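# Clamp tube in vise, extract pin into tray

## Task

Secure the tube in the vise, then draw the red-handled pin out of it without the clamped tube shifting. Finish with the entire pin resting flat on the tray's floor, lower than the tray's rim, and the tube still held in the vise at its original spot. The tray may be relocated, provided it stays upright on the table and does not touch the tube or the vise's movable jaw. At the end nothing the robot touches may be in contact with the tube or the movable jaw, not even via a loose object, and the result must hold on its own without the robot. Release everything and pull the gripper away before finishing.

## Robot and tools

Robot: a single six-joint arm (joints from base outward: waist, shoulder, elbow, wrist pitch, wrist yaw, wrist roll) ending in a two-finger parallel gripper. Its fingers extend along the gripper's own +x axis and close toward each other along its y axis. The reported end_effector_position is the point midway between the finger pads, roughly 3-4 cm short of the fingertips.

Frame: all poses use the scene frame. Its origin sits on the table surface under the arm's base, +z is up, +x points forward from the base, and +y is to the left when facing +x. Positions are in metres; orientations are unit quaternions written w first (qw, qx, qy, qz). The base may be slightly tilted against the table, and the reported hand position gets less accurate at long reach.

Row format (used by both motion tools): 8 numbers [x, y, z, qw, qx, qy, qz, opening]. x, y, z and the quaternion are an absolute target pose for the gripper in the scene frame, not an offset. opening is a gripper command from -1 to 1: +1 is fully open (0.088 m gap), empty fingers touch at about -0.80, and values below that add nothing. Closing from fully open takes at least about half a second.

execute_actions(actions): actions is a list of actions; each action is a table of up to 15 rows, each row lasting one control step of 1/30 s. If fewer than 15 rows are given, the final row repeats until 15 steps have passed. An empty list just returns the current state and images. An action is rejected if its target lies more than 0.6 m from the gripper's current position along any of the gripper's own axes; if the first action fails this or any action is malformed, nothing in the call runs. Repeat the desired quaternion in every row to hold orientation rather than copying the reported one, which may have drifted.

move(target, speed, blocking): target is one 8-number row as above, an absolute pose. The gripper follows a straight-line path there; speed is the path's top speed in m/s (0.002-0.5, default 0.25), with rotation capped at twice that in rad/s. Paths last 0.5-10 s and stop short if longer. The opening is applied at the start. The path ignores obstacles, and the real hand lags, can wander and can overshoot speed, especially near full reach. Faster contact hits harder, and aiming further beyond a contact point presses harder. With blocking=false the call returns after 0.5 s while motion continues; until a result shows it has ended, use wait or stop before sending other motion.

wait(seconds): 0-10 s; the arm keeps its last command and returns early if a running move ends. stop(): brakes a running move (needs some distance; the fingers keep moving). zoom_image(camera, region): camera is cam_high or cam_wrist; region is [x0, y0, x1, y1] in pixels of that camera's latest 504x504 image, origin top-left, at most 504x504. read_manual(section) only returns licence texts. finished_scene(scene): pass the number of the current scene to end it; this is irreversible and reports success.

Controller behaviour: each step, the commanded pose is limited to 70 mm and 16 degrees away from the measured pose, then reached by damped inverse kinematics, favouring position over orientation. A distant target may need several actions; after an action the arm stops at the last clipped pose, so keep commanding the remainder. Joint friction can leave the hand short or slightly tilted, and tiny moves may not happen, so check pose after each move and correct tilt.

Reading results: the state line shows gripper position, quaternion and velocities. "Hand target" is the pose the controller is currently heading for. Joint positions/velocities list the six joints (rad, rad/s) then finger-pad gap (m). Joint ranges: waist -3.054 to 3.054, shoulder 0.000 to 3.142, elbow 0.000 to 2.356, wrist pitch and wrist yaw -1.571 to 1.571, wrist roll -3.142 to 3.142. grip_measured gives finger opening on the command scale; to hold something, command a value well below it (lower squeezes harder, up to about 34 N per pad; fast closes can spike). Readings may be off by about 1 mm. "pose unreachable" means the clearance check (which includes any mount under the base) altered or blocked the command. Step readings list positions at some steps; HELD marks a step partly held back. A move adds a "move:" line: done means at rest near target; others include off_target, moving, held, fault. limits=paced means the sent pose was clipped; limits=held means steps were blocked along the way, after which the arm may surge faster than speed.

Cameras: cam_high (fixed, overhead) and cam_wrist (on the hand), both 504x504, with calibration given as OpenCV-style K, distortion and world-to-camera transforms; actual poses may differ by a few degrees and millimetres.

Hazards: a torque fault occurs if contact load reaches a joint's limit (waist 17.4, shoulder 21.6, elbow 21.5, wrist pitch 5.67, wrist yaw 5.65, wrist roll 5.3 N m, held weight included); the arm then freezes for 10 s and the rest of the call is dropped. Holding loads heats motors: MOTOR HOT appears from 50 °C, and at 95 °C an OVER-TEMPERATURE FAULT holds the arm, possibly cutting power so it goes limp. Avoid dropping, slamming or shoving things hard, and never push or knock anything off the table. Loose objects may occasionally get a small nudge. Before finishing, open the gripper and retreat so nothing touches the tube or the movable jaw.

Each tool is called after "Call:" as name(argument=value, ...), one argument or row to a line, values as JSON.

## Session

Call:
execute_actions(
  actions=[],
)

Scene clock: 0.00 s.
end_effector_position=(+0.2559, -0.3189, +0.2630) grip_measured=+0.826 end_effector_quat_wxyz=(-0.123, -0.574, +0.121, +0.801) end_effector_velocity=(-0.000, -0.001, +0.002) end_effector_angular_velocity=(-0.013, +0.004, +0.010)
Joint positions: [-1.195  1.064  1.501 -1.202 -0.015  2.145  0.079]
Joint velocities: [-0.002 -0.007 -0.002  0.007  0.007 -0.007 -0.   ]
Heat: hottest shoulder 27 °C (+0.0 °C/min).
Hand target: +0.256, -0.319, +0.263; -0.123, -0.574, +0.121, +0.801
camera_calibration (this result's frames):
cam_wrist: T_world_to_cam=[[-0.105626, 0.919833, -0.377823, 0.437513], [0.994405, 0.0981278, -0.0391033, -0.17849], [0.00110639, -0.379839, -0.925052, 0.198789], [0, 0, 0, 1]] pos_world=[0.223484, -0.309416, 0.342213]

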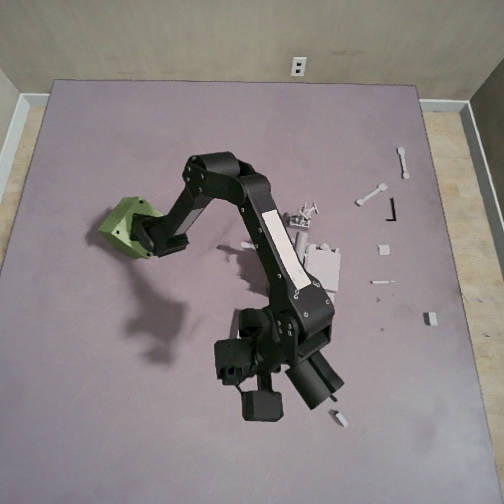

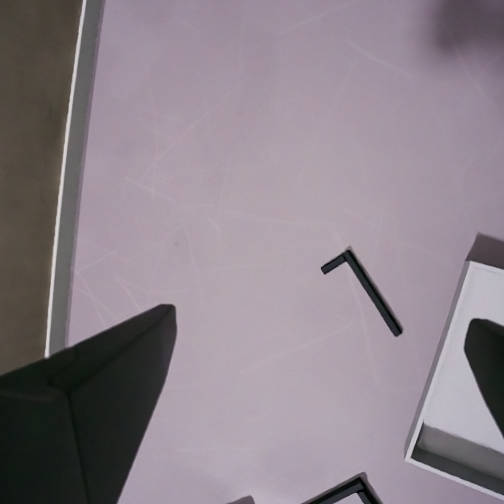

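Call:
move(
  target=[0.25,-0.03,0.17,0.763,0.056,0.64,-0.067,0.3],
  speed=0.3,
)

Call:
zoom_image(
  camera="cam_high",
  region=[220, 190, 400, 370],
)

Scene clock: 9.37 s.
end_effector_position=(+0.2536, -0.0332, +0.1713) grip_measured=+0.300 end_effector_quat_wxyz=(+0.766, +0.060, +0.636, -0.072) end_effector_velocity=(+0.002, +0.004, -0.000) end_effector_angular_velocity=(+0.023, -0.004, +0.009)
Joint positions: [ 0.674  0.644  0.618 -0.96   0.842  0.567  0.054]
Joint velocities: [-0.002 -0.002 -0.002  0.022 -0.022 -0.022 -0.   ]
Heat: hottest shoulder 28 °C (+6.4 °C/min).
Hand target: +0.251, -0.031, +0.169; +0.763, +0.054, +0.640, -0.067
Off the commanded pose: 0.005 m, 1 deg.
move: done
camera_calibration (this result's frames):
cam_wrist: T_world_to_cam=[[-0.146417, -0.987867, -0.0517868, 0.0309436], [-0.981864, 0.138755, 0.129189, 0.26591], [-0.120436, 0.0697631, -0.990267, 0.279395], [0, 0, 0, 1]] pos_world=[0.299267, -0.0258196, 0.243926]

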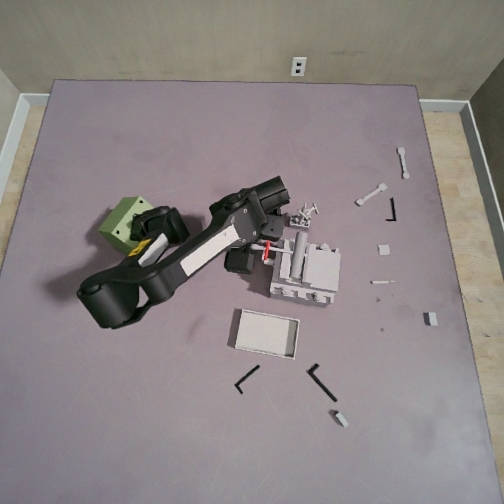

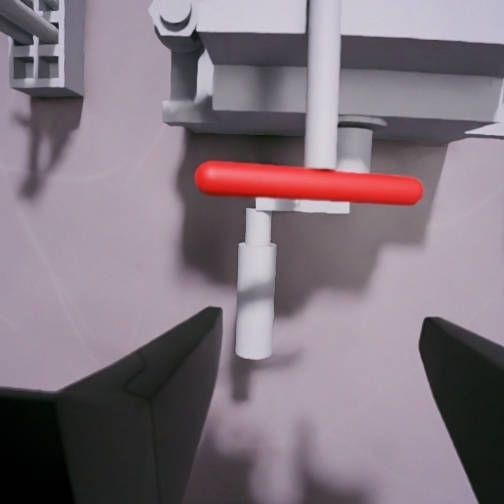

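Region (220, 190, 400, 370) of cam_high's 504x504 image, scaled by 2.800, with more detail than that image has.

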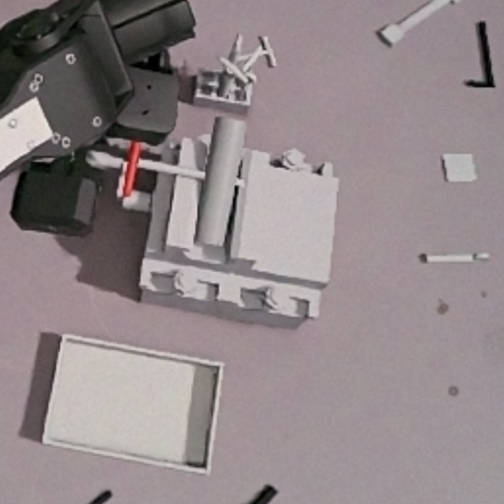

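Call:
move(
  target=[0.30,-0.038,0.205,0.763,0.056,0.64,-0.067,0.0],
  speed=0.15,
)

Call:
move(
  target=[0.319,-0.04,0.18,0.763,0.056,0.64,-0.067,0.0],
  speed=0.06,
)

Scene clock: 20.33 s.
end_effector_position=(+0.2983, -0.0390, +0.2038) grip_measured=+0.000 end_effector_quat_wxyz=(+0.763, +0.055, +0.640, -0.068) end_effector_velocity=(+0.001, +0.000, +0.001) end_effector_angular_velocity=(+0.003, +0.006, +0.008)
Joint positions: [ 0.681  0.793  0.869 -1.079  0.842  0.571  0.039]
Joint velocities: [-0.002  0.007  0.012 -0.007 -0.007 -0.007 -0.   ]
Heat: hottest elbow 28 °C (+3.0 °C/min).
Hand target: +0.300, -0.038, +0.205; +0.763, +0.056, +0.640, -0.067
Off the commanded pose: 0.002 m, 0 deg.
move: done
camera_calibration (this result's frames):
cam_wrist: T_world_to_cam=[[-0.13478, -0.98962, -0.0498649, 0.0294673], [-0.982321, 0.126849, 0.137677, 0.304319], [-0.129923, 0.0675395, -0.989221, 0.319854], [0, 0, 0, 1]] pos_world=[0.344467, -0.0310439, 0.275978]

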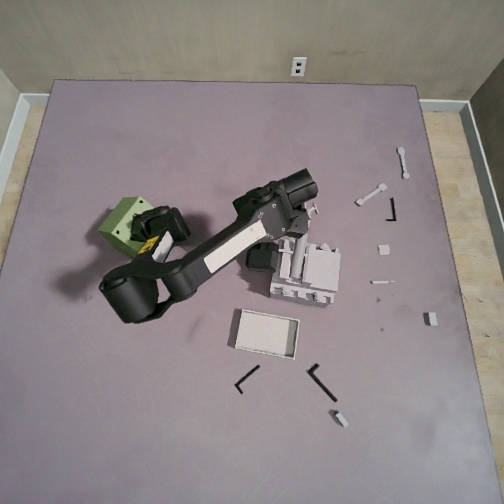

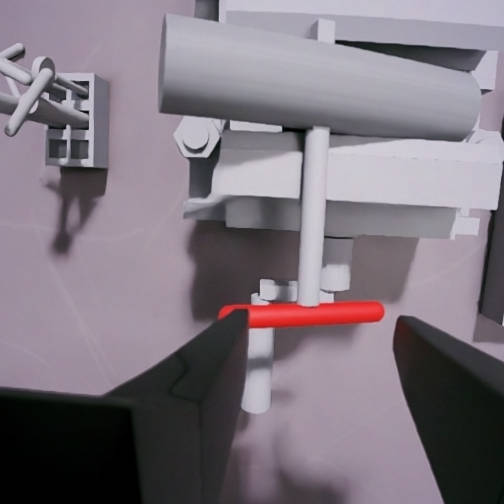

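Scene clock: 21.23 s.
end_effector_position=(+0.3215, -0.0418, +0.1841) grip_measured=+0.000 end_effector_quat_wxyz=(+0.767, +0.062, +0.635, -0.069) end_effector_velocity=(-0.003, -0.001, -0.002) end_effector_angular_velocity=(+0.002, +0.016, +0.033)
Joint positions: [ 0.498  0.828  0.853 -0.861  0.729  0.363  0.039]
Joint velocities: [-0.017 -0.002 -0.002 -0.007 -0.022 -0.037 -0.   ]
Heat: hottest elbow 28 °C (+2.8 °C/min).
Hand target: +0.319, -0.040, +0.180; +0.763, +0.056, +0.640, -0.067
Off the commanded pose: 0.005 m, 1 deg.
move: done
camera_calibration (this result's frames):
cam_wrist: T_world_to_cam=[[-0.144273, -0.987792, -0.0587583, 0.033666], [-0.982747, 0.136086, 0.125256, 0.332977], [-0.115731, 0.0758157, -0.990383, 0.299592], [0, 0, 0, 1]] pos_world=[0.366761, -0.0347722, 0.256981]

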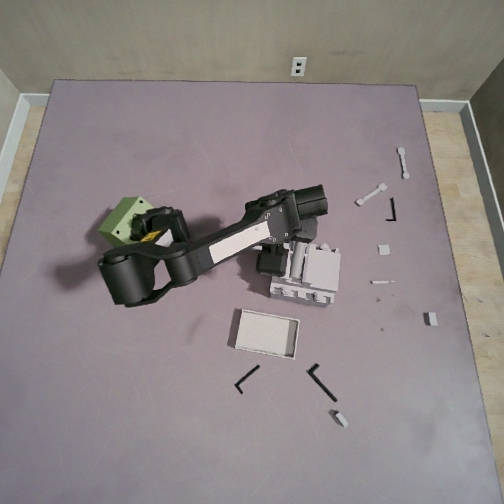

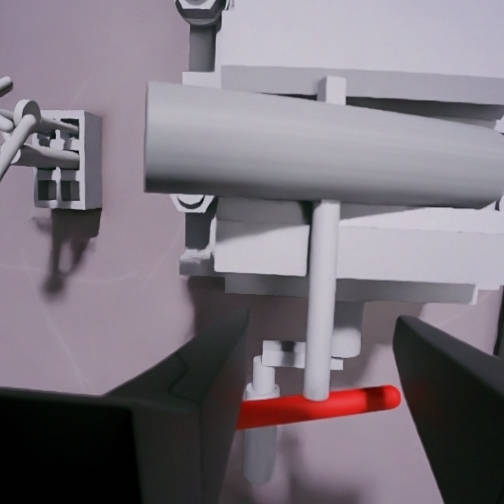

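Call:
execute_actions(
  actions=[
    [[0.318,-0.041,0.165,0.763,0.056,0.64,-0.067,0.0]],
    [[0.318,-0.041,0.152,0.763,0.056,0.64,-0.067,-0.2]],
    [[0.318,-0.041,0.152,0.763,0.056,0.64,-0.067,-0.75]],
    [[0.318,-0.041,0.165,0.79,0.053,0.606,-0.069,-0.75]],
    [[0.316,-0.041,0.178,0.83,0.048,0.55,-0.073,-0.75]],
  ],
)

Scene clock: 29.77 s.
end_effector_position=(+0.3159, -0.0407, +0.1761) grip_measured=-0.648 end_effector_quat_wxyz=(+0.827, +0.046, +0.555, -0.073) end_effector_velocity=(+0.001, +0.002, +0.002) end_effector_angular_velocity=(+0.011, -0.021, +0.011)
Joint positions: [ 0.531  0.666  0.623 -0.547  0.816  0.19   0.007]
Joint velocities: [ 0.007 -0.017 -0.012  0.022 -0.007 -0.022 -0.   ]
Heat: hottest elbow 28 °C (+2.0 °C/min).
Hand target: +0.316, -0.041, +0.178; +0.830, +0.048, +0.550, -0.073
Off the commanded pose: 0.002 m, 1 deg.
Step readings (end_effector_position; steps 1 to 15: 1st action; 16 to 30: 2nd action; 31 to 45: 3rd action; 46 to 60: 4th action; 61 to 75: 5th action):
0: (+0.3214, -0.0417, +0.1837)
1: (+0.3223, -0.0408, +0.1815)
2: (+0.3227, -0.0416, +0.1787)
4: (+0.3203, -0.0423, +0.1732)
8: (+0.3200, -0.0423, +0.1694)
15: (+0.3207, -0.0423, +0.1688)
16: (+0.3216, -0.0418, +0.1671)
17: (+0.3223, -0.0424, +0.1649)
19: (+0.3207, -0.0429, +0.1604)
23: (+0.3202, -0.0424, +0.1566)
30: (+0.3212, -0.0425, +0.1564)
31: (+0.3211, -0.0425, +0.1563)
32: (+0.3211, -0.0425, +0.1563)
34: (+0.3212, -0.0425, +0.1563)
38: (+0.3212, -0.0425, +0.1563)
45: (+0.3212, -0.0425, +0.1562)
46: (+0.3214, -0.0428, +0.1569)
47: (+0.3201, -0.0420, +0.1577)
49: (+0.3193, -0.0412, +0.1601)
53: (+0.3186, -0.0410, +0.1626)
60: (+0.3183, -0.0409, +0.1632)
61: (+0.3193, -0.0417, +0.1649)
62: (+0.3177, -0.0408, +0.1668)
64: (+0.3159, -0.0406, +0.1715)
68: (+0.3166, -0.0410, +0.1758)
75: end_effector_position above
camera_calibration (this result's frames):
cam_wrist: T_world_to_cam=[[-0.122282, -0.991743, -0.038633, 0.0228214], [-0.989351, 0.124898, -0.0747392, 0.36524], [0.0789473, 0.0290823, -0.996454, 0.228584], [0, 0, 0, 1]] pos_world=[0.346095, -0.0296326, 0.255953]

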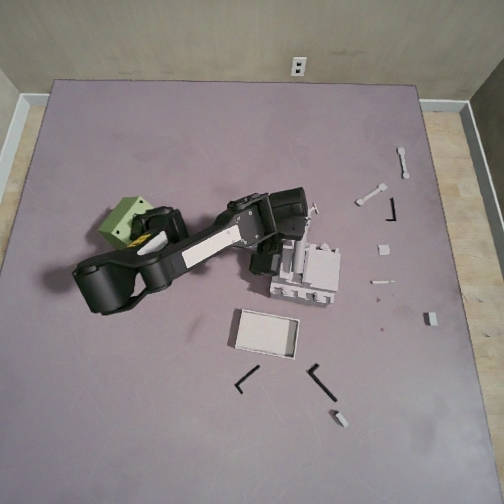

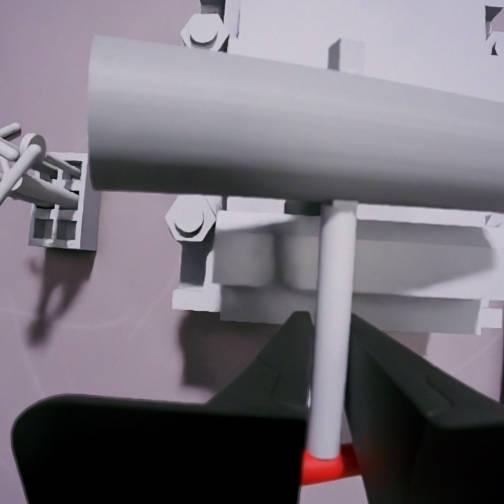

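Call:
move(
  target=[0.33,-0.055,0.19,0.571,0.071,0.816,-0.05,-0.75],
  speed=0.15,
)

Call:
execute_actions(
  actions=[
    [[0.33,-0.055,0.19,0.571,0.071,0.816,-0.05,-0.66]],
    [[0.33,-0.055,0.19,0.571,0.071,0.816,-0.05,-0.64]],
  ],
)

Scene clock: 43.47 s.
end_effector_position=(+0.3357, -0.0558, +0.1937) grip_measured=-0.648 end_effector_quat_wxyz=(+0.587, +0.071, +0.805, -0.047) end_effector_velocity=(-0.003, +0.001, +0.001) end_effector_angular_velocity=(+0.016, +0.027, +0.007)
Joint positions: [ 0.281  1.213  1.361 -1.411  0.424  0.423  0.007]
Joint velocities: [-0.007  0.007  0.007 -0.022 -0.022 -0.007 -0.   ]
Heat: hottest elbow 29 °C (+2.8 °C/min).
Hand target: +0.330, -0.055, +0.190; +0.571, +0.071, +0.816, -0.051
Off the commanded pose: 0.007 m, 2 deg.
move: done
camera_calibration (this result's frames):
cam_wrist: T_world_to_cam=[[-0.159348, -0.984539, -0.0727415, 0.0303929], [-0.807774, 0.0876692, 0.582937, 0.197522], [-0.567547, 0.151649, -0.809255, 0.432652], [0, 0, 0, 1]] pos_world=[0.409946, -0.0530047, 0.237193]

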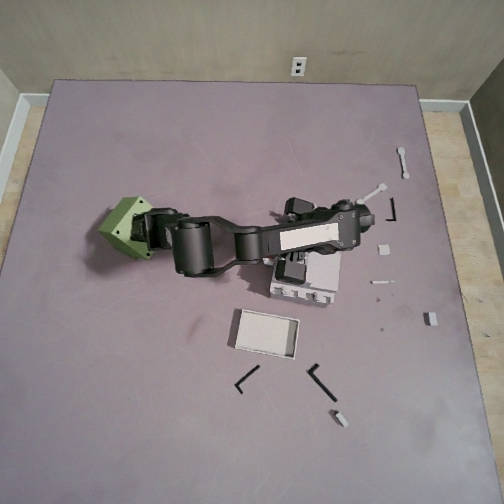

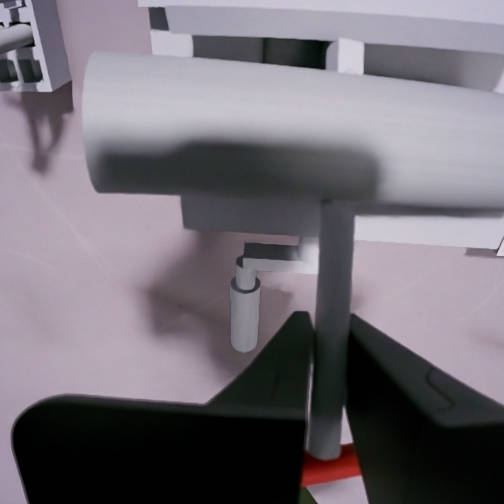

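Scene clock: 44.47 s.
end_effector_position=(+0.3328, -0.0561, +0.1927) grip_measured=-0.640 end_effector_quat_wxyz=(+0.579, +0.074, +0.811, -0.050) end_effector_velocity=(-0.004, +0.002, +0.000) end_effector_angular_velocity=(+0.015, +0.017, -0.009)
Joint positions: [ 0.272  1.218  1.361 -1.423  0.413  0.43   0.008]
Joint velocities: [-0.002 -0.002 -0.007 -0.007 -0.022  0.007 -0.   ]
Heat: hottest elbow 29 °C (+2.7 °C/min).
Hand target: +0.330, -0.055, +0.190; +0.571, +0.071, +0.816, -0.050
Off the commanded pose: 0.004 m, 1 deg.
Step readings (end_effector_position; steps 1 to 15: 1st action; 16 to 30: 2nd action):
0: (+0.3357, -0.0558, +0.1937)
1: (+0.3357, -0.0558, +0.1938)
2: (+0.3356, -0.0558, +0.1938)
4: (+0.3355, -0.0558, +0.1938)
8: (+0.3340, -0.0560, +0.1935)
15: (+0.3337, -0.0559, +0.1933)
16: (+0.3336, -0.0559, +0.1933)
17: (+0.3330, -0.0561, +0.1934)
19: (+0.3322, -0.0560, +0.1932)
23: (+0.3326, -0.0561, +0.1929)
30: end_effector_position above
camera_calibration (this result's frames):
cam_wrist: T_world_to_cam=[[-0.168616, -0.983209, -0.0697745, 0.0320918], [-0.794435, 0.0936567, 0.600085, 0.188425], [-0.583474, 0.156615, -0.796887, 0.433428], [0, 0, 0, 1]] pos_world=[0.407997, -0.0539759, 0.234562]

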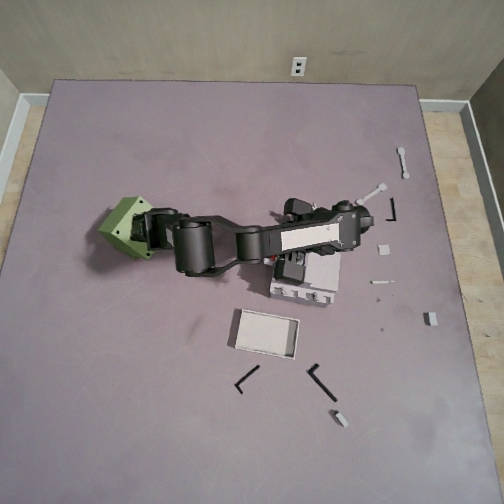

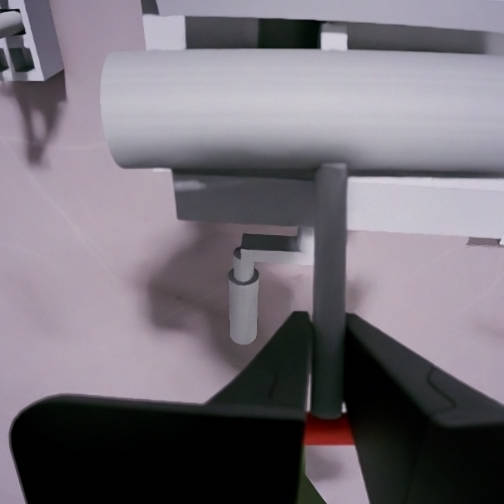

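Call:
execute_actions(
  actions=[
    [[0.33,-0.055,0.19,0.571,0.071,0.816,-0.05,-0.67]],
    [[0.333,-0.049,0.198,0.571,0.071,0.816,-0.05,-0.67]],
    [[0.34,-0.049,0.205,0.571,0.071,0.816,-0.05,-0.655]],
    [[0.348,-0.05,0.21,0.571,0.071,0.816,-0.05,-0.65]],
  ],
)

Scene clock: 52.30 s.
end_effector_position=(+0.3457, -0.0513, +0.2093) grip_measured=-0.643 end_effector_quat_wxyz=(+0.570, +0.071, +0.817, -0.051) end_effector_velocity=(-0.004, +0.000, +0.002) end_effector_angular_velocity=(+0.008, +0.019, +0.018)
Joint positions: [ 0.331  1.283  1.489 -1.535  0.426  0.501  0.008]
Joint velocities: [ 0.002  0.002  0.002 -0.022 -0.007 -0.007 -0.   ]
Heat: hottest elbow 29 °C (+2.3 °C/min).
Hand target: +0.348, -0.050, +0.210; +0.571, +0.071, +0.816, -0.050
Off the commanded pose: 0.003 m, 0 deg.
Step readings (end_effector_position; steps 1 to 15: 1st action; 16 to 30: 2nd action; 31 to 45: 3rd action; 46 to 60: 4th action):
0: (+0.3326, -0.0562, +0.1926)
1: (+0.3326, -0.0562, +0.1926)
2: (+0.3326, -0.0562, +0.1926)
4: (+0.3326, -0.0562, +0.1926)
8: (+0.3326, -0.0561, +0.1925)
15: (+0.3326, -0.0561, +0.1925)
16: (+0.3327, -0.0559, +0.1931)
17: (+0.3326, -0.0550, +0.1942)
19: (+0.3322, -0.0531, +0.1961)
23: (+0.3319, -0.0514, +0.1974)
30: (+0.3318, -0.0509, +0.1978)
31: (+0.3320, -0.0513, +0.1991)
32: (+0.3329, -0.0511, +0.2004)
34: (+0.3364, -0.0502, +0.2021)
38: (+0.3375, -0.0504, +0.2041)
45: (+0.3377, -0.0502, +0.2043)
46: (+0.3380, -0.0508, +0.2053)
47: (+0.3398, -0.0509, +0.2063)
49: (+0.3441, -0.0508, +0.2076)
53: (+0.3455, -0.0514, +0.2093)
60: end_effector_position above
camera_calibration (this result's frames):
cam_wrist: T_world_to_cam=[[-0.16656, -0.983983, -0.0635165, 0.0380856], [-0.781829, 0.0925405, 0.616587, 0.180428], [-0.600834, 0.152358, -0.78472, 0.456667], [0, 0, 0, 1]] pos_world=[0.421789, -0.0487983, 0.249525]

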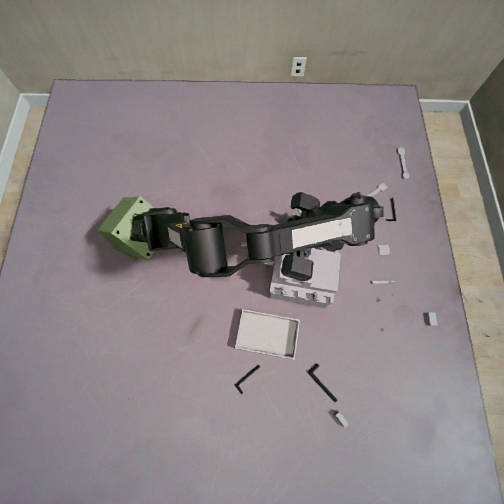

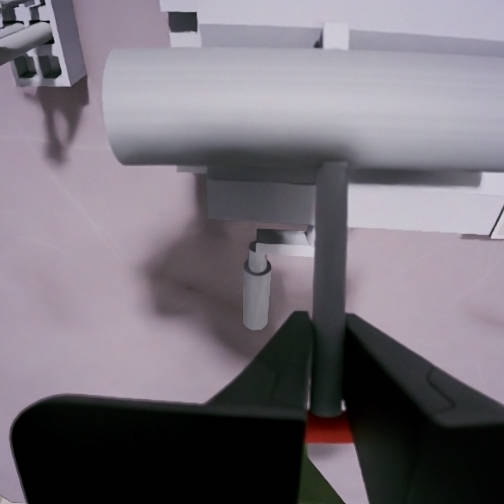

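Call:
execute_actions(
  actions=[
    [[0.332,-0.047,0.203,0.571,0.071,0.816,-0.05,-0.67]],
    [[0.324,-0.046,0.192,0.571,0.071,0.816,-0.05,-0.67]],
    [[0.324,-0.046,0.182,0.571,0.071,0.816,-0.05,-0.67]],
    [[0.328,-0.047,0.176,0.571,0.071,0.816,-0.05,-0.67]],
    [[0.328,-0.047,0.176,0.571,0.071,0.816,-0.05,-0.6]],
    [[0.33,-0.047,0.18,0.571,0.071,0.816,-0.05,-0.2]],
  ],
)

Call:
move(
  target=[0.31,-0.045,0.23,0.819,0,0.574,0,-0.2],
)

Scene clock: 63.20 s.
end_effector_position=(+0.3298, -0.0501, +0.1812) grip_measured=-0.204 end_effector_quat_wxyz=(+0.575, +0.072, +0.813, -0.054) end_effector_velocity=(-0.003, +0.003, +0.001) end_effector_angular_velocity=(+0.023, +0.011, +0.006)
Joint positions: [ 0.273  1.232  1.321 -1.38   0.417  0.439  0.029]
Joint velocities: [ 0.002 -0.002 -0.002 -0.007 -0.022 -0.007  0.001]
Heat: hottest elbow 30 °C (+2.0 °C/min).
Hand target: +0.330, -0.047, +0.180; +0.571, +0.071, +0.816, -0.050
Off the commanded pose: 0.003 m, 1 deg.
Step readings (end_effector_position; steps 1 to 15: 1st action; 16 to 30: 2nd action; 31 to 45: 3rd action; 46 to 60: 4th action; 61 to 75: 5th action; 76 to 90: 6th action):
0: (+0.3460, -0.0512, +0.2093)
1: (+0.3452, -0.0504, +0.2076)
2: (+0.3428, -0.0496, +0.2062)
4: (+0.3369, -0.0484, +0.2033)
8: (+0.3338, -0.0464, +0.1997)
15: (+0.3334, -0.0468, +0.2004)
16: (+0.3332, -0.0459, +0.1986)
17: (+0.3326, -0.0454, +0.1968)
19: (+0.3318, -0.0453, +0.1958)
23: (+0.3313, -0.0454, +0.1953)
30: (+0.3314, -0.0454, +0.1947)
31: (+0.3314, -0.0454, +0.1933)
32: (+0.3321, -0.0459, +0.1913)
34: (+0.3329, -0.0466, +0.1882)
38: (+0.3329, -0.0471, +0.1863)
45: (+0.3329, -0.0473, +0.1856)
46: (+0.3330, -0.0475, +0.1852)
47: (+0.3330, -0.0480, +0.1844)
49: (+0.3329, -0.0488, +0.1822)
53: (+0.3326, -0.0488, +0.1808)
60: (+0.3326, -0.0489, +0.1807)
61: (+0.3324, -0.0488, +0.1806)
62: (+0.3324, -0.0489, +0.1806)
64: (+0.3320, -0.0490, +0.1802)
68: (+0.3320, -0.0490, +0.1802)
75: (+0.3319, -0.0490, +0.1801)
76: (+0.3318, -0.0492, +0.1802)
77: (+0.3310, -0.0498, +0.1803)
79: (+0.3299, -0.0501, +0.1805)
83: (+0.3297, -0.0501, +0.1808)
90: end_effector_position above
camera_calibration (this result's frames):
cam_wrist: T_world_to_cam=[[-0.170601, -0.98345, -0.0610084, 0.0358073], [-0.788858, 0.0992196, 0.606513, 0.189676], [-0.590422, 0.151599, -0.792729, 0.422833], [0, 0, 0, 1]] pos_world=[0.405386, -0.0477059, 0.222335]

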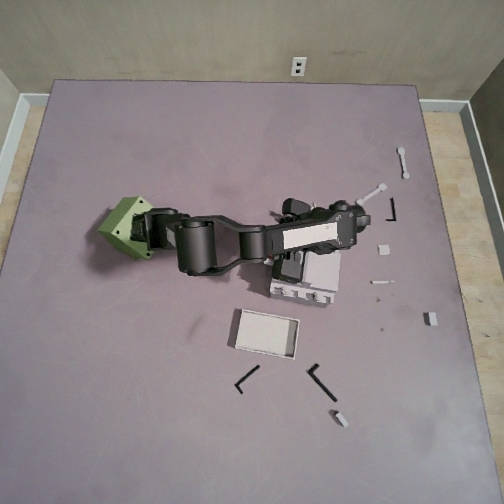

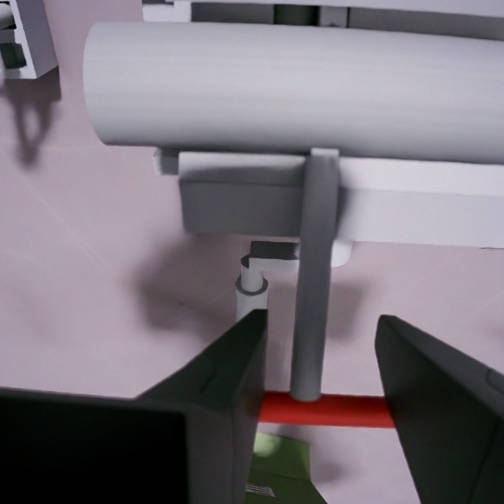

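Scene clock: 65.07 s.
end_effector_position=(+0.3121, -0.0453, +0.2308) grip_measured=-0.200 end_effector_quat_wxyz=(+0.819, +0.003, +0.574, -0.002) end_effector_velocity=(-0.001, -0.000, -0.000) end_effector_angular_velocity=(-0.001, -0.009, +0.004)
Joint positions: [ 0.8    0.684  0.868 -1.025  0.946  0.344  0.029]
Joint velocities: [ 0.007 -0.012 -0.012  0.007  0.007 -0.007 -0.   ]
Heat: hottest shoulder 29 °C (+1.0 °C/min).
Hand target: +0.310, -0.045, +0.230; +0.819, +0.000, +0.573, -0.000
Off the commanded pose: 0.002 m, 0 deg.
move: done
camera_calibration (this result's frames):
cam_wrist: T_world_to_cam=[[0.041139, -0.998023, -0.0475097, -0.0293885], [-0.998646, -0.0395568, -0.0337776, 0.352133], [0.0318315, 0.048835, -0.9983, 0.29955], [0, 0, 0, 1]] pos_world=[0.34333, -0.0300297, 0.309539]

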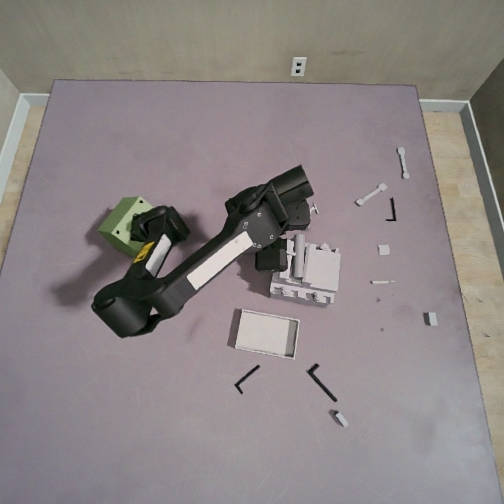

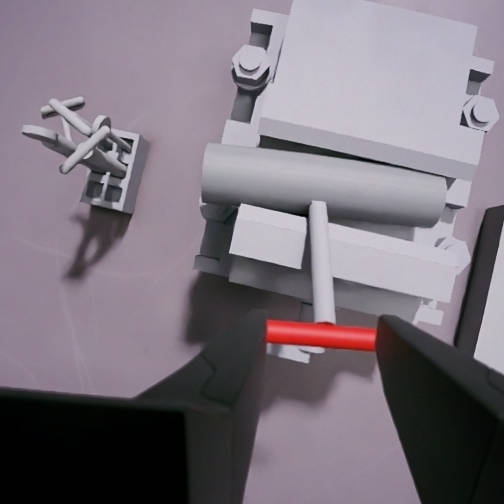

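Call:
move(
  target=[0.272,-0.043,0.21,0.83,0.048,0.55,-0.073,-0.2],
  speed=0.15,
)

Call:
move(
  target=[0.278,-0.044,0.165,0.863,0.0436,0.498,-0.0755,-0.2],
  speed=0.1,
)

Call:
move(
  target=[0.30,-0.047,0.172,0.863,0.0436,0.498,-0.0755,-0.2],
  speed=0.04,
)

Call:
move(
  target=[0.325,-0.051,0.197,0.863,0.0436,0.498,-0.0755,-0.2],
  speed=0.04,
)

Scene clock: 78.43 s.
end_effector_position=(+0.2740, -0.0443, +0.2119) grip_measured=-0.200 end_effector_quat_wxyz=(+0.831, +0.053, +0.549, -0.074) end_effector_velocity=(-0.005, -0.001, -0.002) end_effector_angular_velocity=(-0.012, +0.011, +0.002)
Joint positions: [ 0.952  0.592  0.686 -1.102  1.119  0.714  0.029]
Joint velocities: [ 0.007  0.002 -0.007 -0.037  0.007  0.037 -0.   ]
Heat: hottest elbow 29 °C (+1.0 °C/min).
Hand target: +0.272, -0.043, +0.210; +0.831, +0.048, +0.550, -0.073
Off the commanded pose: 0.003 m, 1 deg.
move: done
camera_calibration (this result's frames):
cam_wrist: T_world_to_cam=[[-0.13125, -0.990149, -0.0487666, 0.0201501], [-0.986757, 0.135214, -0.0896032, 0.329739], [0.0953144, 0.0363603, -0.994783, 0.263208], [0, 0, 0, 1]] pos_world=[0.30293, -0.034204, 0.292363]

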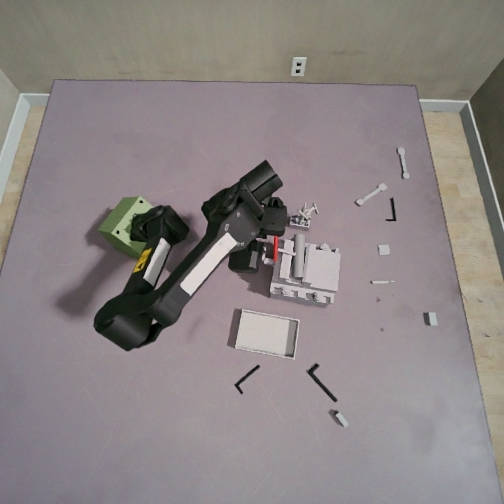

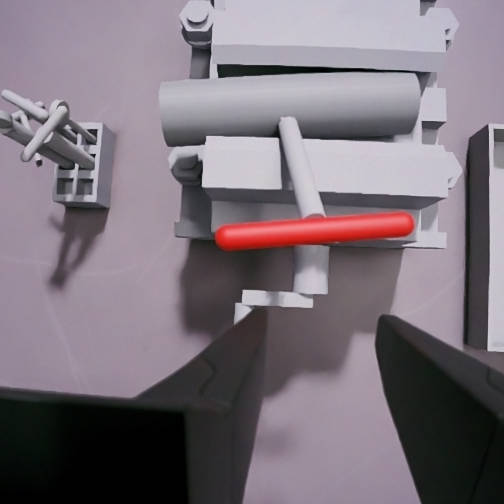

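Scene clock: 79.53 s.
end_effector_position=(+0.2799, -0.0446, +0.1671) grip_measured=-0.200 end_effector_quat_wxyz=(+0.863, +0.046, +0.497, -0.077) end_effector_velocity=(-0.003, +0.003, -0.004) end_effector_angular_velocity=(-0.004, +0.006, +0.049)
Joint positions: [ 0.564  0.379  0.369 -0.395  0.86   0.072  0.029]
Joint velocities: [-0.017 -0.012 -0.017  0.007 -0.037 -0.051 -0.   ]
Heat: hottest elbow 29 °C (+1.0 °C/min).
Hand target: +0.278, -0.044, +0.165; +0.862, +0.044, +0.499, -0.076
Off the commanded pose: 0.003 m, 0 deg.
move: done
camera_calibration (this result's frames):
cam_wrist: T_world_to_cam=[[-0.123063, -0.991651, -0.0385095, 0.0143987], [-0.969293, 0.128432, -0.209704, 0.34649], [0.212899, 0.0115203, -0.977006, 0.181129], [0, 0, 0, 1]] pos_world=[0.299061, -0.0323086, 0.250179]

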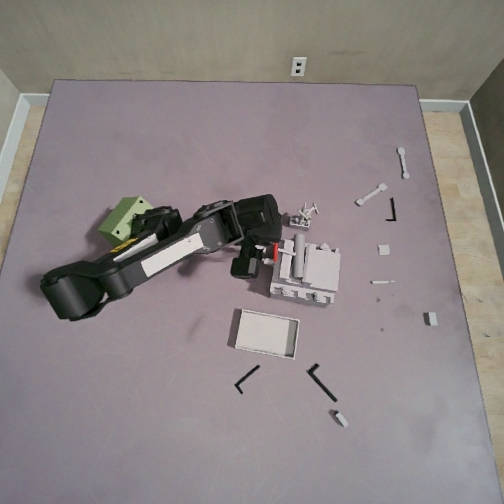

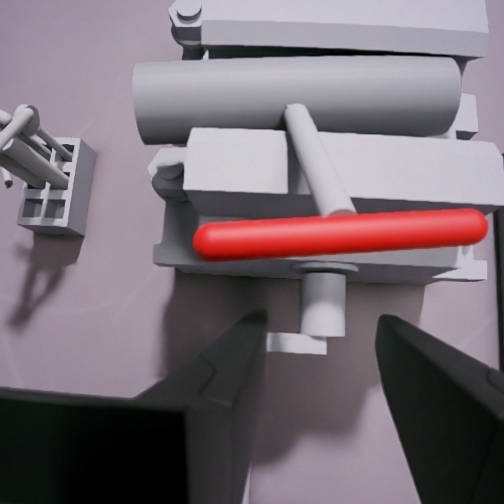

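Scene clock: 80.33 s.
end_effector_position=(+0.2967, -0.0456, +0.1701) grip_measured=-0.200 end_effector_quat_wxyz=(+0.862, +0.042, +0.500, -0.074) end_effector_velocity=(-0.001, +0.000, -0.002) end_effector_angular_velocity=(-0.006, +0.015, +0.026)
Joint positions: [ 0.52   0.461  0.424 -0.356  0.817  0.042  0.029]
Joint velocities: [-0.017  0.007  0.002 -0.007 -0.022 -0.022 -0.   ]
Heat: hottest elbow 29 °C (+1.0 °C/min).
Hand target: +0.300, -0.047, +0.172; +0.863, +0.043, +0.498, -0.075
Off the commanded pose: 0.004 m, 0 deg.
move: done
camera_calibration (this result's frames):
cam_wrist: T_world_to_cam=[[-0.114095, -0.992824, -0.035831, 0.0123773], [-0.971559, 0.119039, -0.204704, 0.362982], [0.2075, 0.0114563, -0.978168, 0.182252], [0, 0, 0, 1]] pos_world=[0.316253, -0.0330083, 0.25302]

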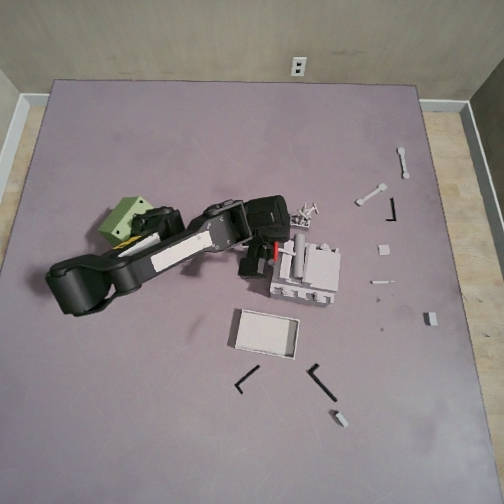

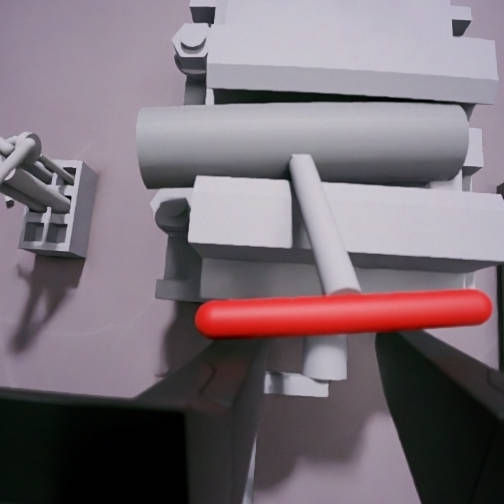

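Scene clock: 81.63 s.
end_effector_position=(+0.3230, -0.0511, +0.1953) grip_measured=-0.200 end_effector_quat_wxyz=(+0.863, +0.042, +0.499, -0.075) end_effector_velocity=(-0.002, +0.003, -0.002) end_effector_angular_velocity=(-0.011, +0.020, +0.041)
Joint positions: [ 0.569  0.548  0.578 -0.439  0.864  0.069  0.029]
Joint velocities: [ 0.002  0.007  0.002 -0.022 -0.007 -0.022 -0.   ]
Heat: hottest elbow 29 °C (+1.0 °C/min).
Hand target: +0.325, -0.051, +0.197; +0.863, +0.044, +0.498, -0.075
Off the commanded pose: 0.003 m, 0 deg.
move: done
camera_calibration (this result's frames):
cam_wrist: T_world_to_cam=[[-0.116054, -0.992663, -0.0339253, 0.0111506], [-0.970807, 0.120585, -0.207349, 0.394612], [0.209919, 0.0088711, -0.977679, 0.200481], [0, 0, 0, 1]] pos_world=[0.342301, -0.0382942, 0.278207]

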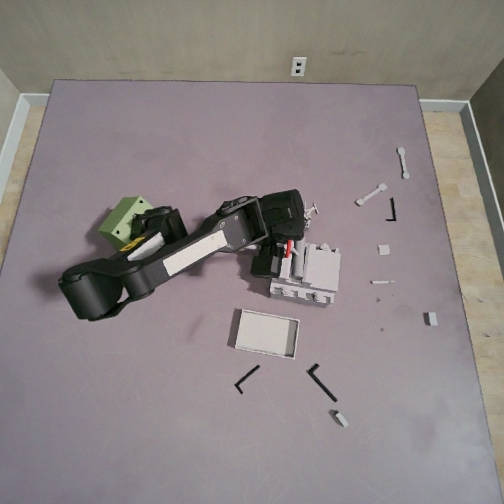

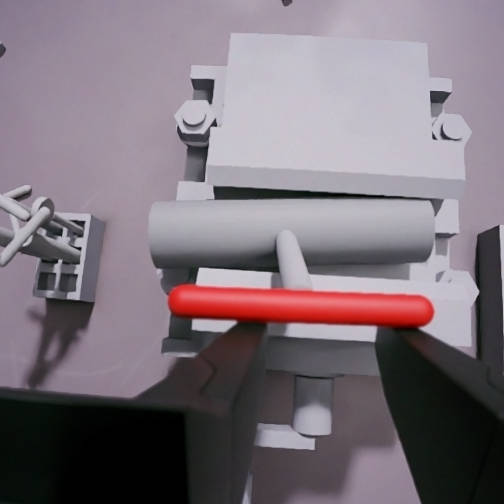

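Call:
move(
  target=[0.368,-0.058,0.205,0.863,0.0436,0.498,-0.0755,-0.2],
  speed=0.04,
)

Call:
move(
  target=[0.255,-0.018,0.155,0.763,0.056,0.64,-0.067,0.3],
  speed=0.15,
)

Call:
zoom_image(
  camera="cam_high",
  region=[260, 220, 350, 310],
)

Scene clock: 86.83 s.
end_effector_position=(+0.3654, -0.0578, +0.2043) grip_measured=-0.200 end_effector_quat_wxyz=(+0.863, +0.044, +0.498, -0.076) end_effector_velocity=(+0.001, -0.000, -0.001) end_effector_angular_velocity=(-0.004, +0.008, +0.009)
Joint positions: [ 0.472  0.697  0.731 -0.404  0.774  0.019  0.029]
Joint velocities: [-0.007  0.007  0.007 -0.007 -0.007 -0.007 -0.   ]
Heat: hottest elbow 30 °C (+2.0 °C/min).
Hand target: +0.368, -0.058, +0.205; +0.863, +0.044, +0.498, -0.076
Off the commanded pose: 0.003 m, 0 deg.
move: done
camera_calibration (this result's frames):
cam_wrist: T_world_to_cam=[[-0.119263, -0.992188, -0.0366065, 0.0114383], [-0.970184, 0.124294, -0.208073, 0.438601], [0.210997, 0.0106998, -0.977428, 0.200156], [0, 0, 0, 1]] pos_world=[0.384655, -0.0453083, 0.287318]

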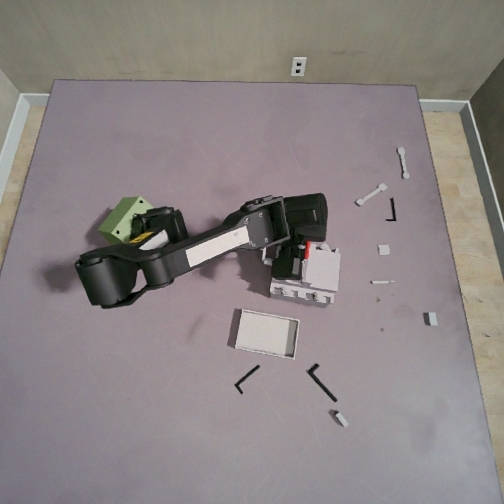

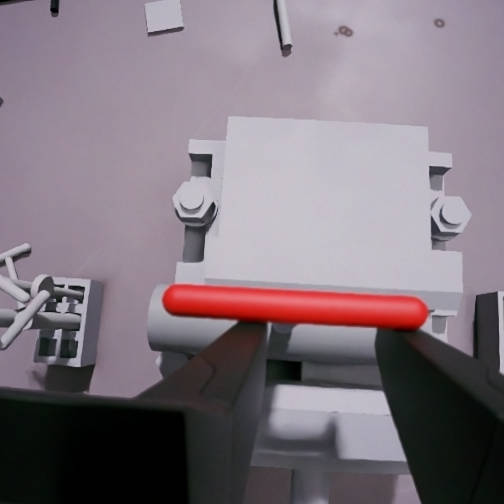

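Scene clock: 88.40 s.
end_effector_position=(+0.2586, -0.0199, +0.1577) grip_measured=+0.300 end_effector_quat_wxyz=(+0.767, +0.060, +0.635, -0.070) end_effector_velocity=(-0.002, +0.001, -0.001) end_effector_angular_velocity=(+0.008, +0.009, -0.011)
Joint positions: [ 0.651  0.704  0.58  -0.833  0.828  0.532  0.054]
Joint velocities: [ 0.002  0.002 -0.002 -0.007 -0.007  0.022  0.   ]
Heat: hottest elbow 30 °C (+2.0 °C/min).
Hand target: +0.255, -0.018, +0.155; +0.764, +0.055, +0.640, -0.067
Off the commanded pose: 0.005 m, 1 deg.
move: done
camera_calibration (this result's frames):
cam_wrist: T_world_to_cam=[[-0.143608, -0.988136, -0.0544477, 0.0437963], [-0.982629, 0.13584, 0.126443, 0.271296], [-0.117547, 0.0716601, -0.990478, 0.264941], [0, 0, 0, 1]] pos_world=[0.304016, -0.012562, 0.2305]

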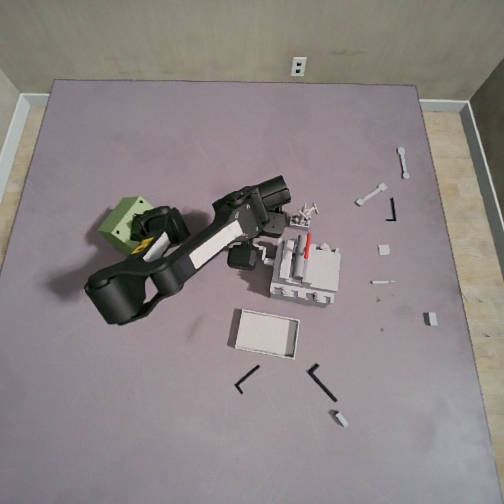

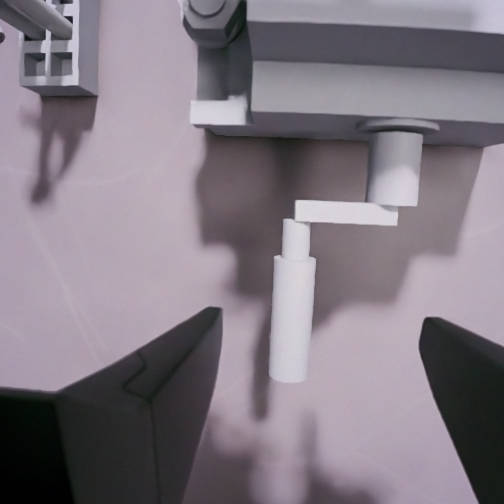

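Region (260, 220, 350, 310) of cam_high's 504x504 image, scaled by 5.600, with more detail than that image has.

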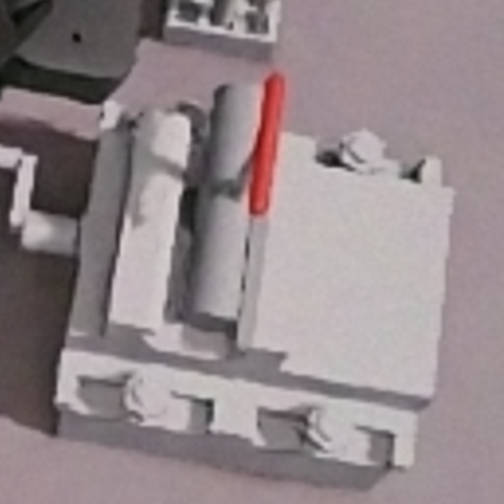

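Call:
move(
  target=[0.249,-0.012,0.085,0.763,0.056,0.64,-0.067,0.3],
  speed=0.08,
)

Call:
execute_actions(
  actions=[
    [[0.252,-0.012,0.088,0.763,0.056,0.64,-0.067,-0.4]],
    [[0.252,-0.012,0.088,0.763,0.056,0.64,-0.067,-0.8]],
    [[0.252,-0.016,0.101,0.763,0.056,0.64,-0.067,-0.8]],
    [[0.251,-0.023,0.112,0.763,0.056,0.64,-0.067,-0.8]],
    [[0.249,-0.034,0.119,0.763,0.056,0.64,-0.067,-0.8]],
    [[0.247,-0.046,0.122,0.763,0.056,0.64,-0.067,-0.8]],
    [[0.245,-0.058,0.119,0.763,0.056,0.64,-0.067,-0.8]],
    [[0.243,-0.069,0.112,0.763,0.056,0.64,-0.067,-0.8]],
  ],
)

Scene clock: 100.67 s.
end_effector_position=(+0.2526, -0.0128, +0.0881) grip_measured=+0.300 end_effector_quat_wxyz=(+0.767, +0.060, +0.635, -0.069) end_effector_velocity=(-0.006, +0.001, -0.004) end_effector_angular_velocity=(+0.007, +0.024, +0.029)
Joint positions: [ 0.354  0.817  0.354 -0.291  0.629  0.23   0.054]
Joint velocities: [-0.012  0.007 -0.007 -0.007 -0.022 -0.022 -0.   ]
Heat: hottest elbow 30 °C (+1.0 °C/min).
Hand target: +0.249, -0.012, +0.085; +0.763, +0.056, +0.640, -0.067
Off the commanded pose: 0.005 m, 1 deg.
move: done
camera_calibration (this result's frames):
cam_wrist: T_world_to_cam=[[-0.142447, -0.988164, -0.0569304, 0.0461254], [-0.982855, 0.13441, 0.126213, 0.273309], [-0.117067, 0.073933, -0.990368, 0.194716], [0, 0, 0, 1]] pos_world=[0.297988, -0.00555192, 0.160971]

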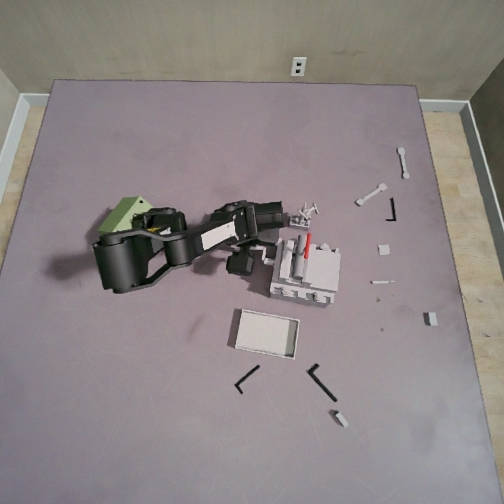

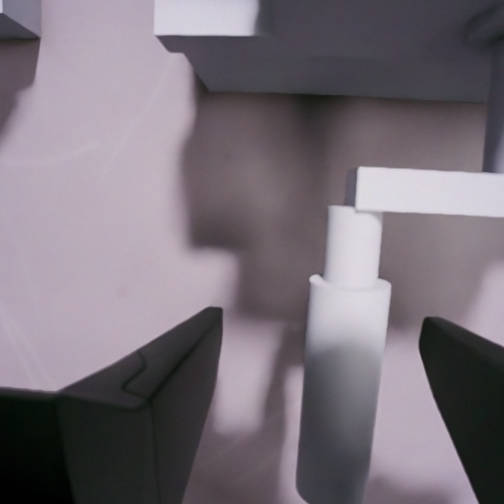

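Scene clock: 104.67 s.
end_effector_position=(+0.2409, -0.0688, +0.1119) grip_measured=-0.579 end_effector_quat_wxyz=(+0.760, +0.053, +0.645, -0.066) end_effector_velocity=(-0.000, -0.002, -0.001) end_effector_angular_velocity=(-0.003, -0.002, -0.021)
Joint positions: [ 0.027  0.539  0.409 -0.533  0.384 -0.017  0.011]
Joint velocities: [-0.017 -0.002 -0.002  0.007 -0.007  0.007 -0.   ]
Heat: hottest elbow 30 °C (+1.0 °C/min).
Hand target: +0.243, -0.069, +0.112; +0.763, +0.056, +0.640, -0.067
Off the commanded pose: 0.002 m, 1 deg.
Step readings (end_effector_position; steps 1 to 15: 1st action; 16 to 30: 2nd action; 31 to 45: 3rd action; 46 to 60: 4th action; 61 to 75: 5th action; 76 to 90: 6th action; 91 to 105: 7th action; 106 to 120: 8th action):
0: (+0.2526, -0.0128, +0.0881)
1: (+0.2523, -0.0127, +0.0880)
2: (+0.2517, -0.0128, +0.0878)
4: (+0.2507, -0.0127, +0.0875)
8: (+0.2502, -0.0127, +0.0874)
15: (+0.2505, -0.0127, +0.0876)
16: (+0.2504, -0.0127, +0.0876)
17: (+0.2504, -0.0127, +0.0876)
19: (+0.2505, -0.0126, +0.0876)
23: (+0.2505, -0.0126, +0.0876)
30: (+0.2505, -0.0126, +0.0876)
31: (+0.2508, -0.0127, +0.0890)
32: (+0.2504, -0.0128, +0.0911)
34: (+0.2504, -0.0133, +0.0947)
38: (+0.2503, -0.0141, +0.0977)
45: (+0.2501, -0.0144, +0.0988)
46: (+0.2504, -0.0151, +0.1004)
47: (+0.2498, -0.0161, +0.1026)
49: (+0.2495, -0.0181, +0.1061)
53: (+0.2492, -0.0199, +0.1087)
60: (+0.2490, -0.0207, +0.1097)
61: (+0.2493, -0.0216, +0.1108)
62: (+0.2484, -0.0233, +0.1123)
64: (+0.2479, -0.0265, +0.1150)
68: (+0.2474, -0.0290, +0.1166)
75: (+0.2471, -0.0302, +0.1172)
76: (+0.2474, -0.0307, +0.1178)
77: (+0.2466, -0.0329, +0.1184)
79: (+0.2458, -0.0373, +0.1199)
83: (+0.2453, -0.0405, +0.1207)
90: (+0.2451, -0.0417, +0.1209)
91: (+0.2451, -0.0421, +0.1209)
92: (+0.2447, -0.0444, +0.1210)
94: (+0.2438, -0.0509, +0.1208)
98: (+0.2430, -0.0560, +0.1197)
105: (+0.2428, -0.0572, +0.1193)
106: (+0.2422, -0.0581, +0.1186)
107: (+0.2420, -0.0612, +0.1174)
109: (+0.2415, -0.0657, +0.1147)
113: (+0.2409, -0.0681, +0.1126)
120: end_effector_position above
camera_calibration (this result's frames):
cam_wrist: T_world_to_cam=[[-0.128658, -0.990521, -0.048127, -0.0140092], [-0.981453, 0.120225, 0.14932, 0.262438], [-0.142118, 0.0664455, -0.987617, 0.226264], [0, 0, 0, 1]] pos_world=[0.287925, -0.0604621, 0.1836]

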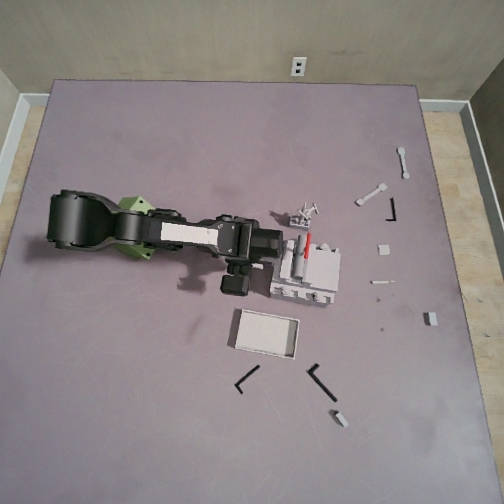

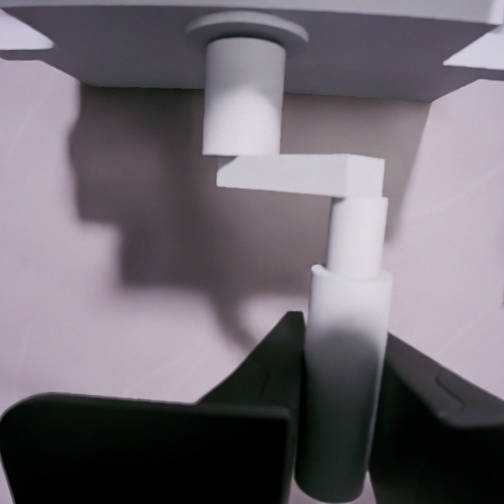

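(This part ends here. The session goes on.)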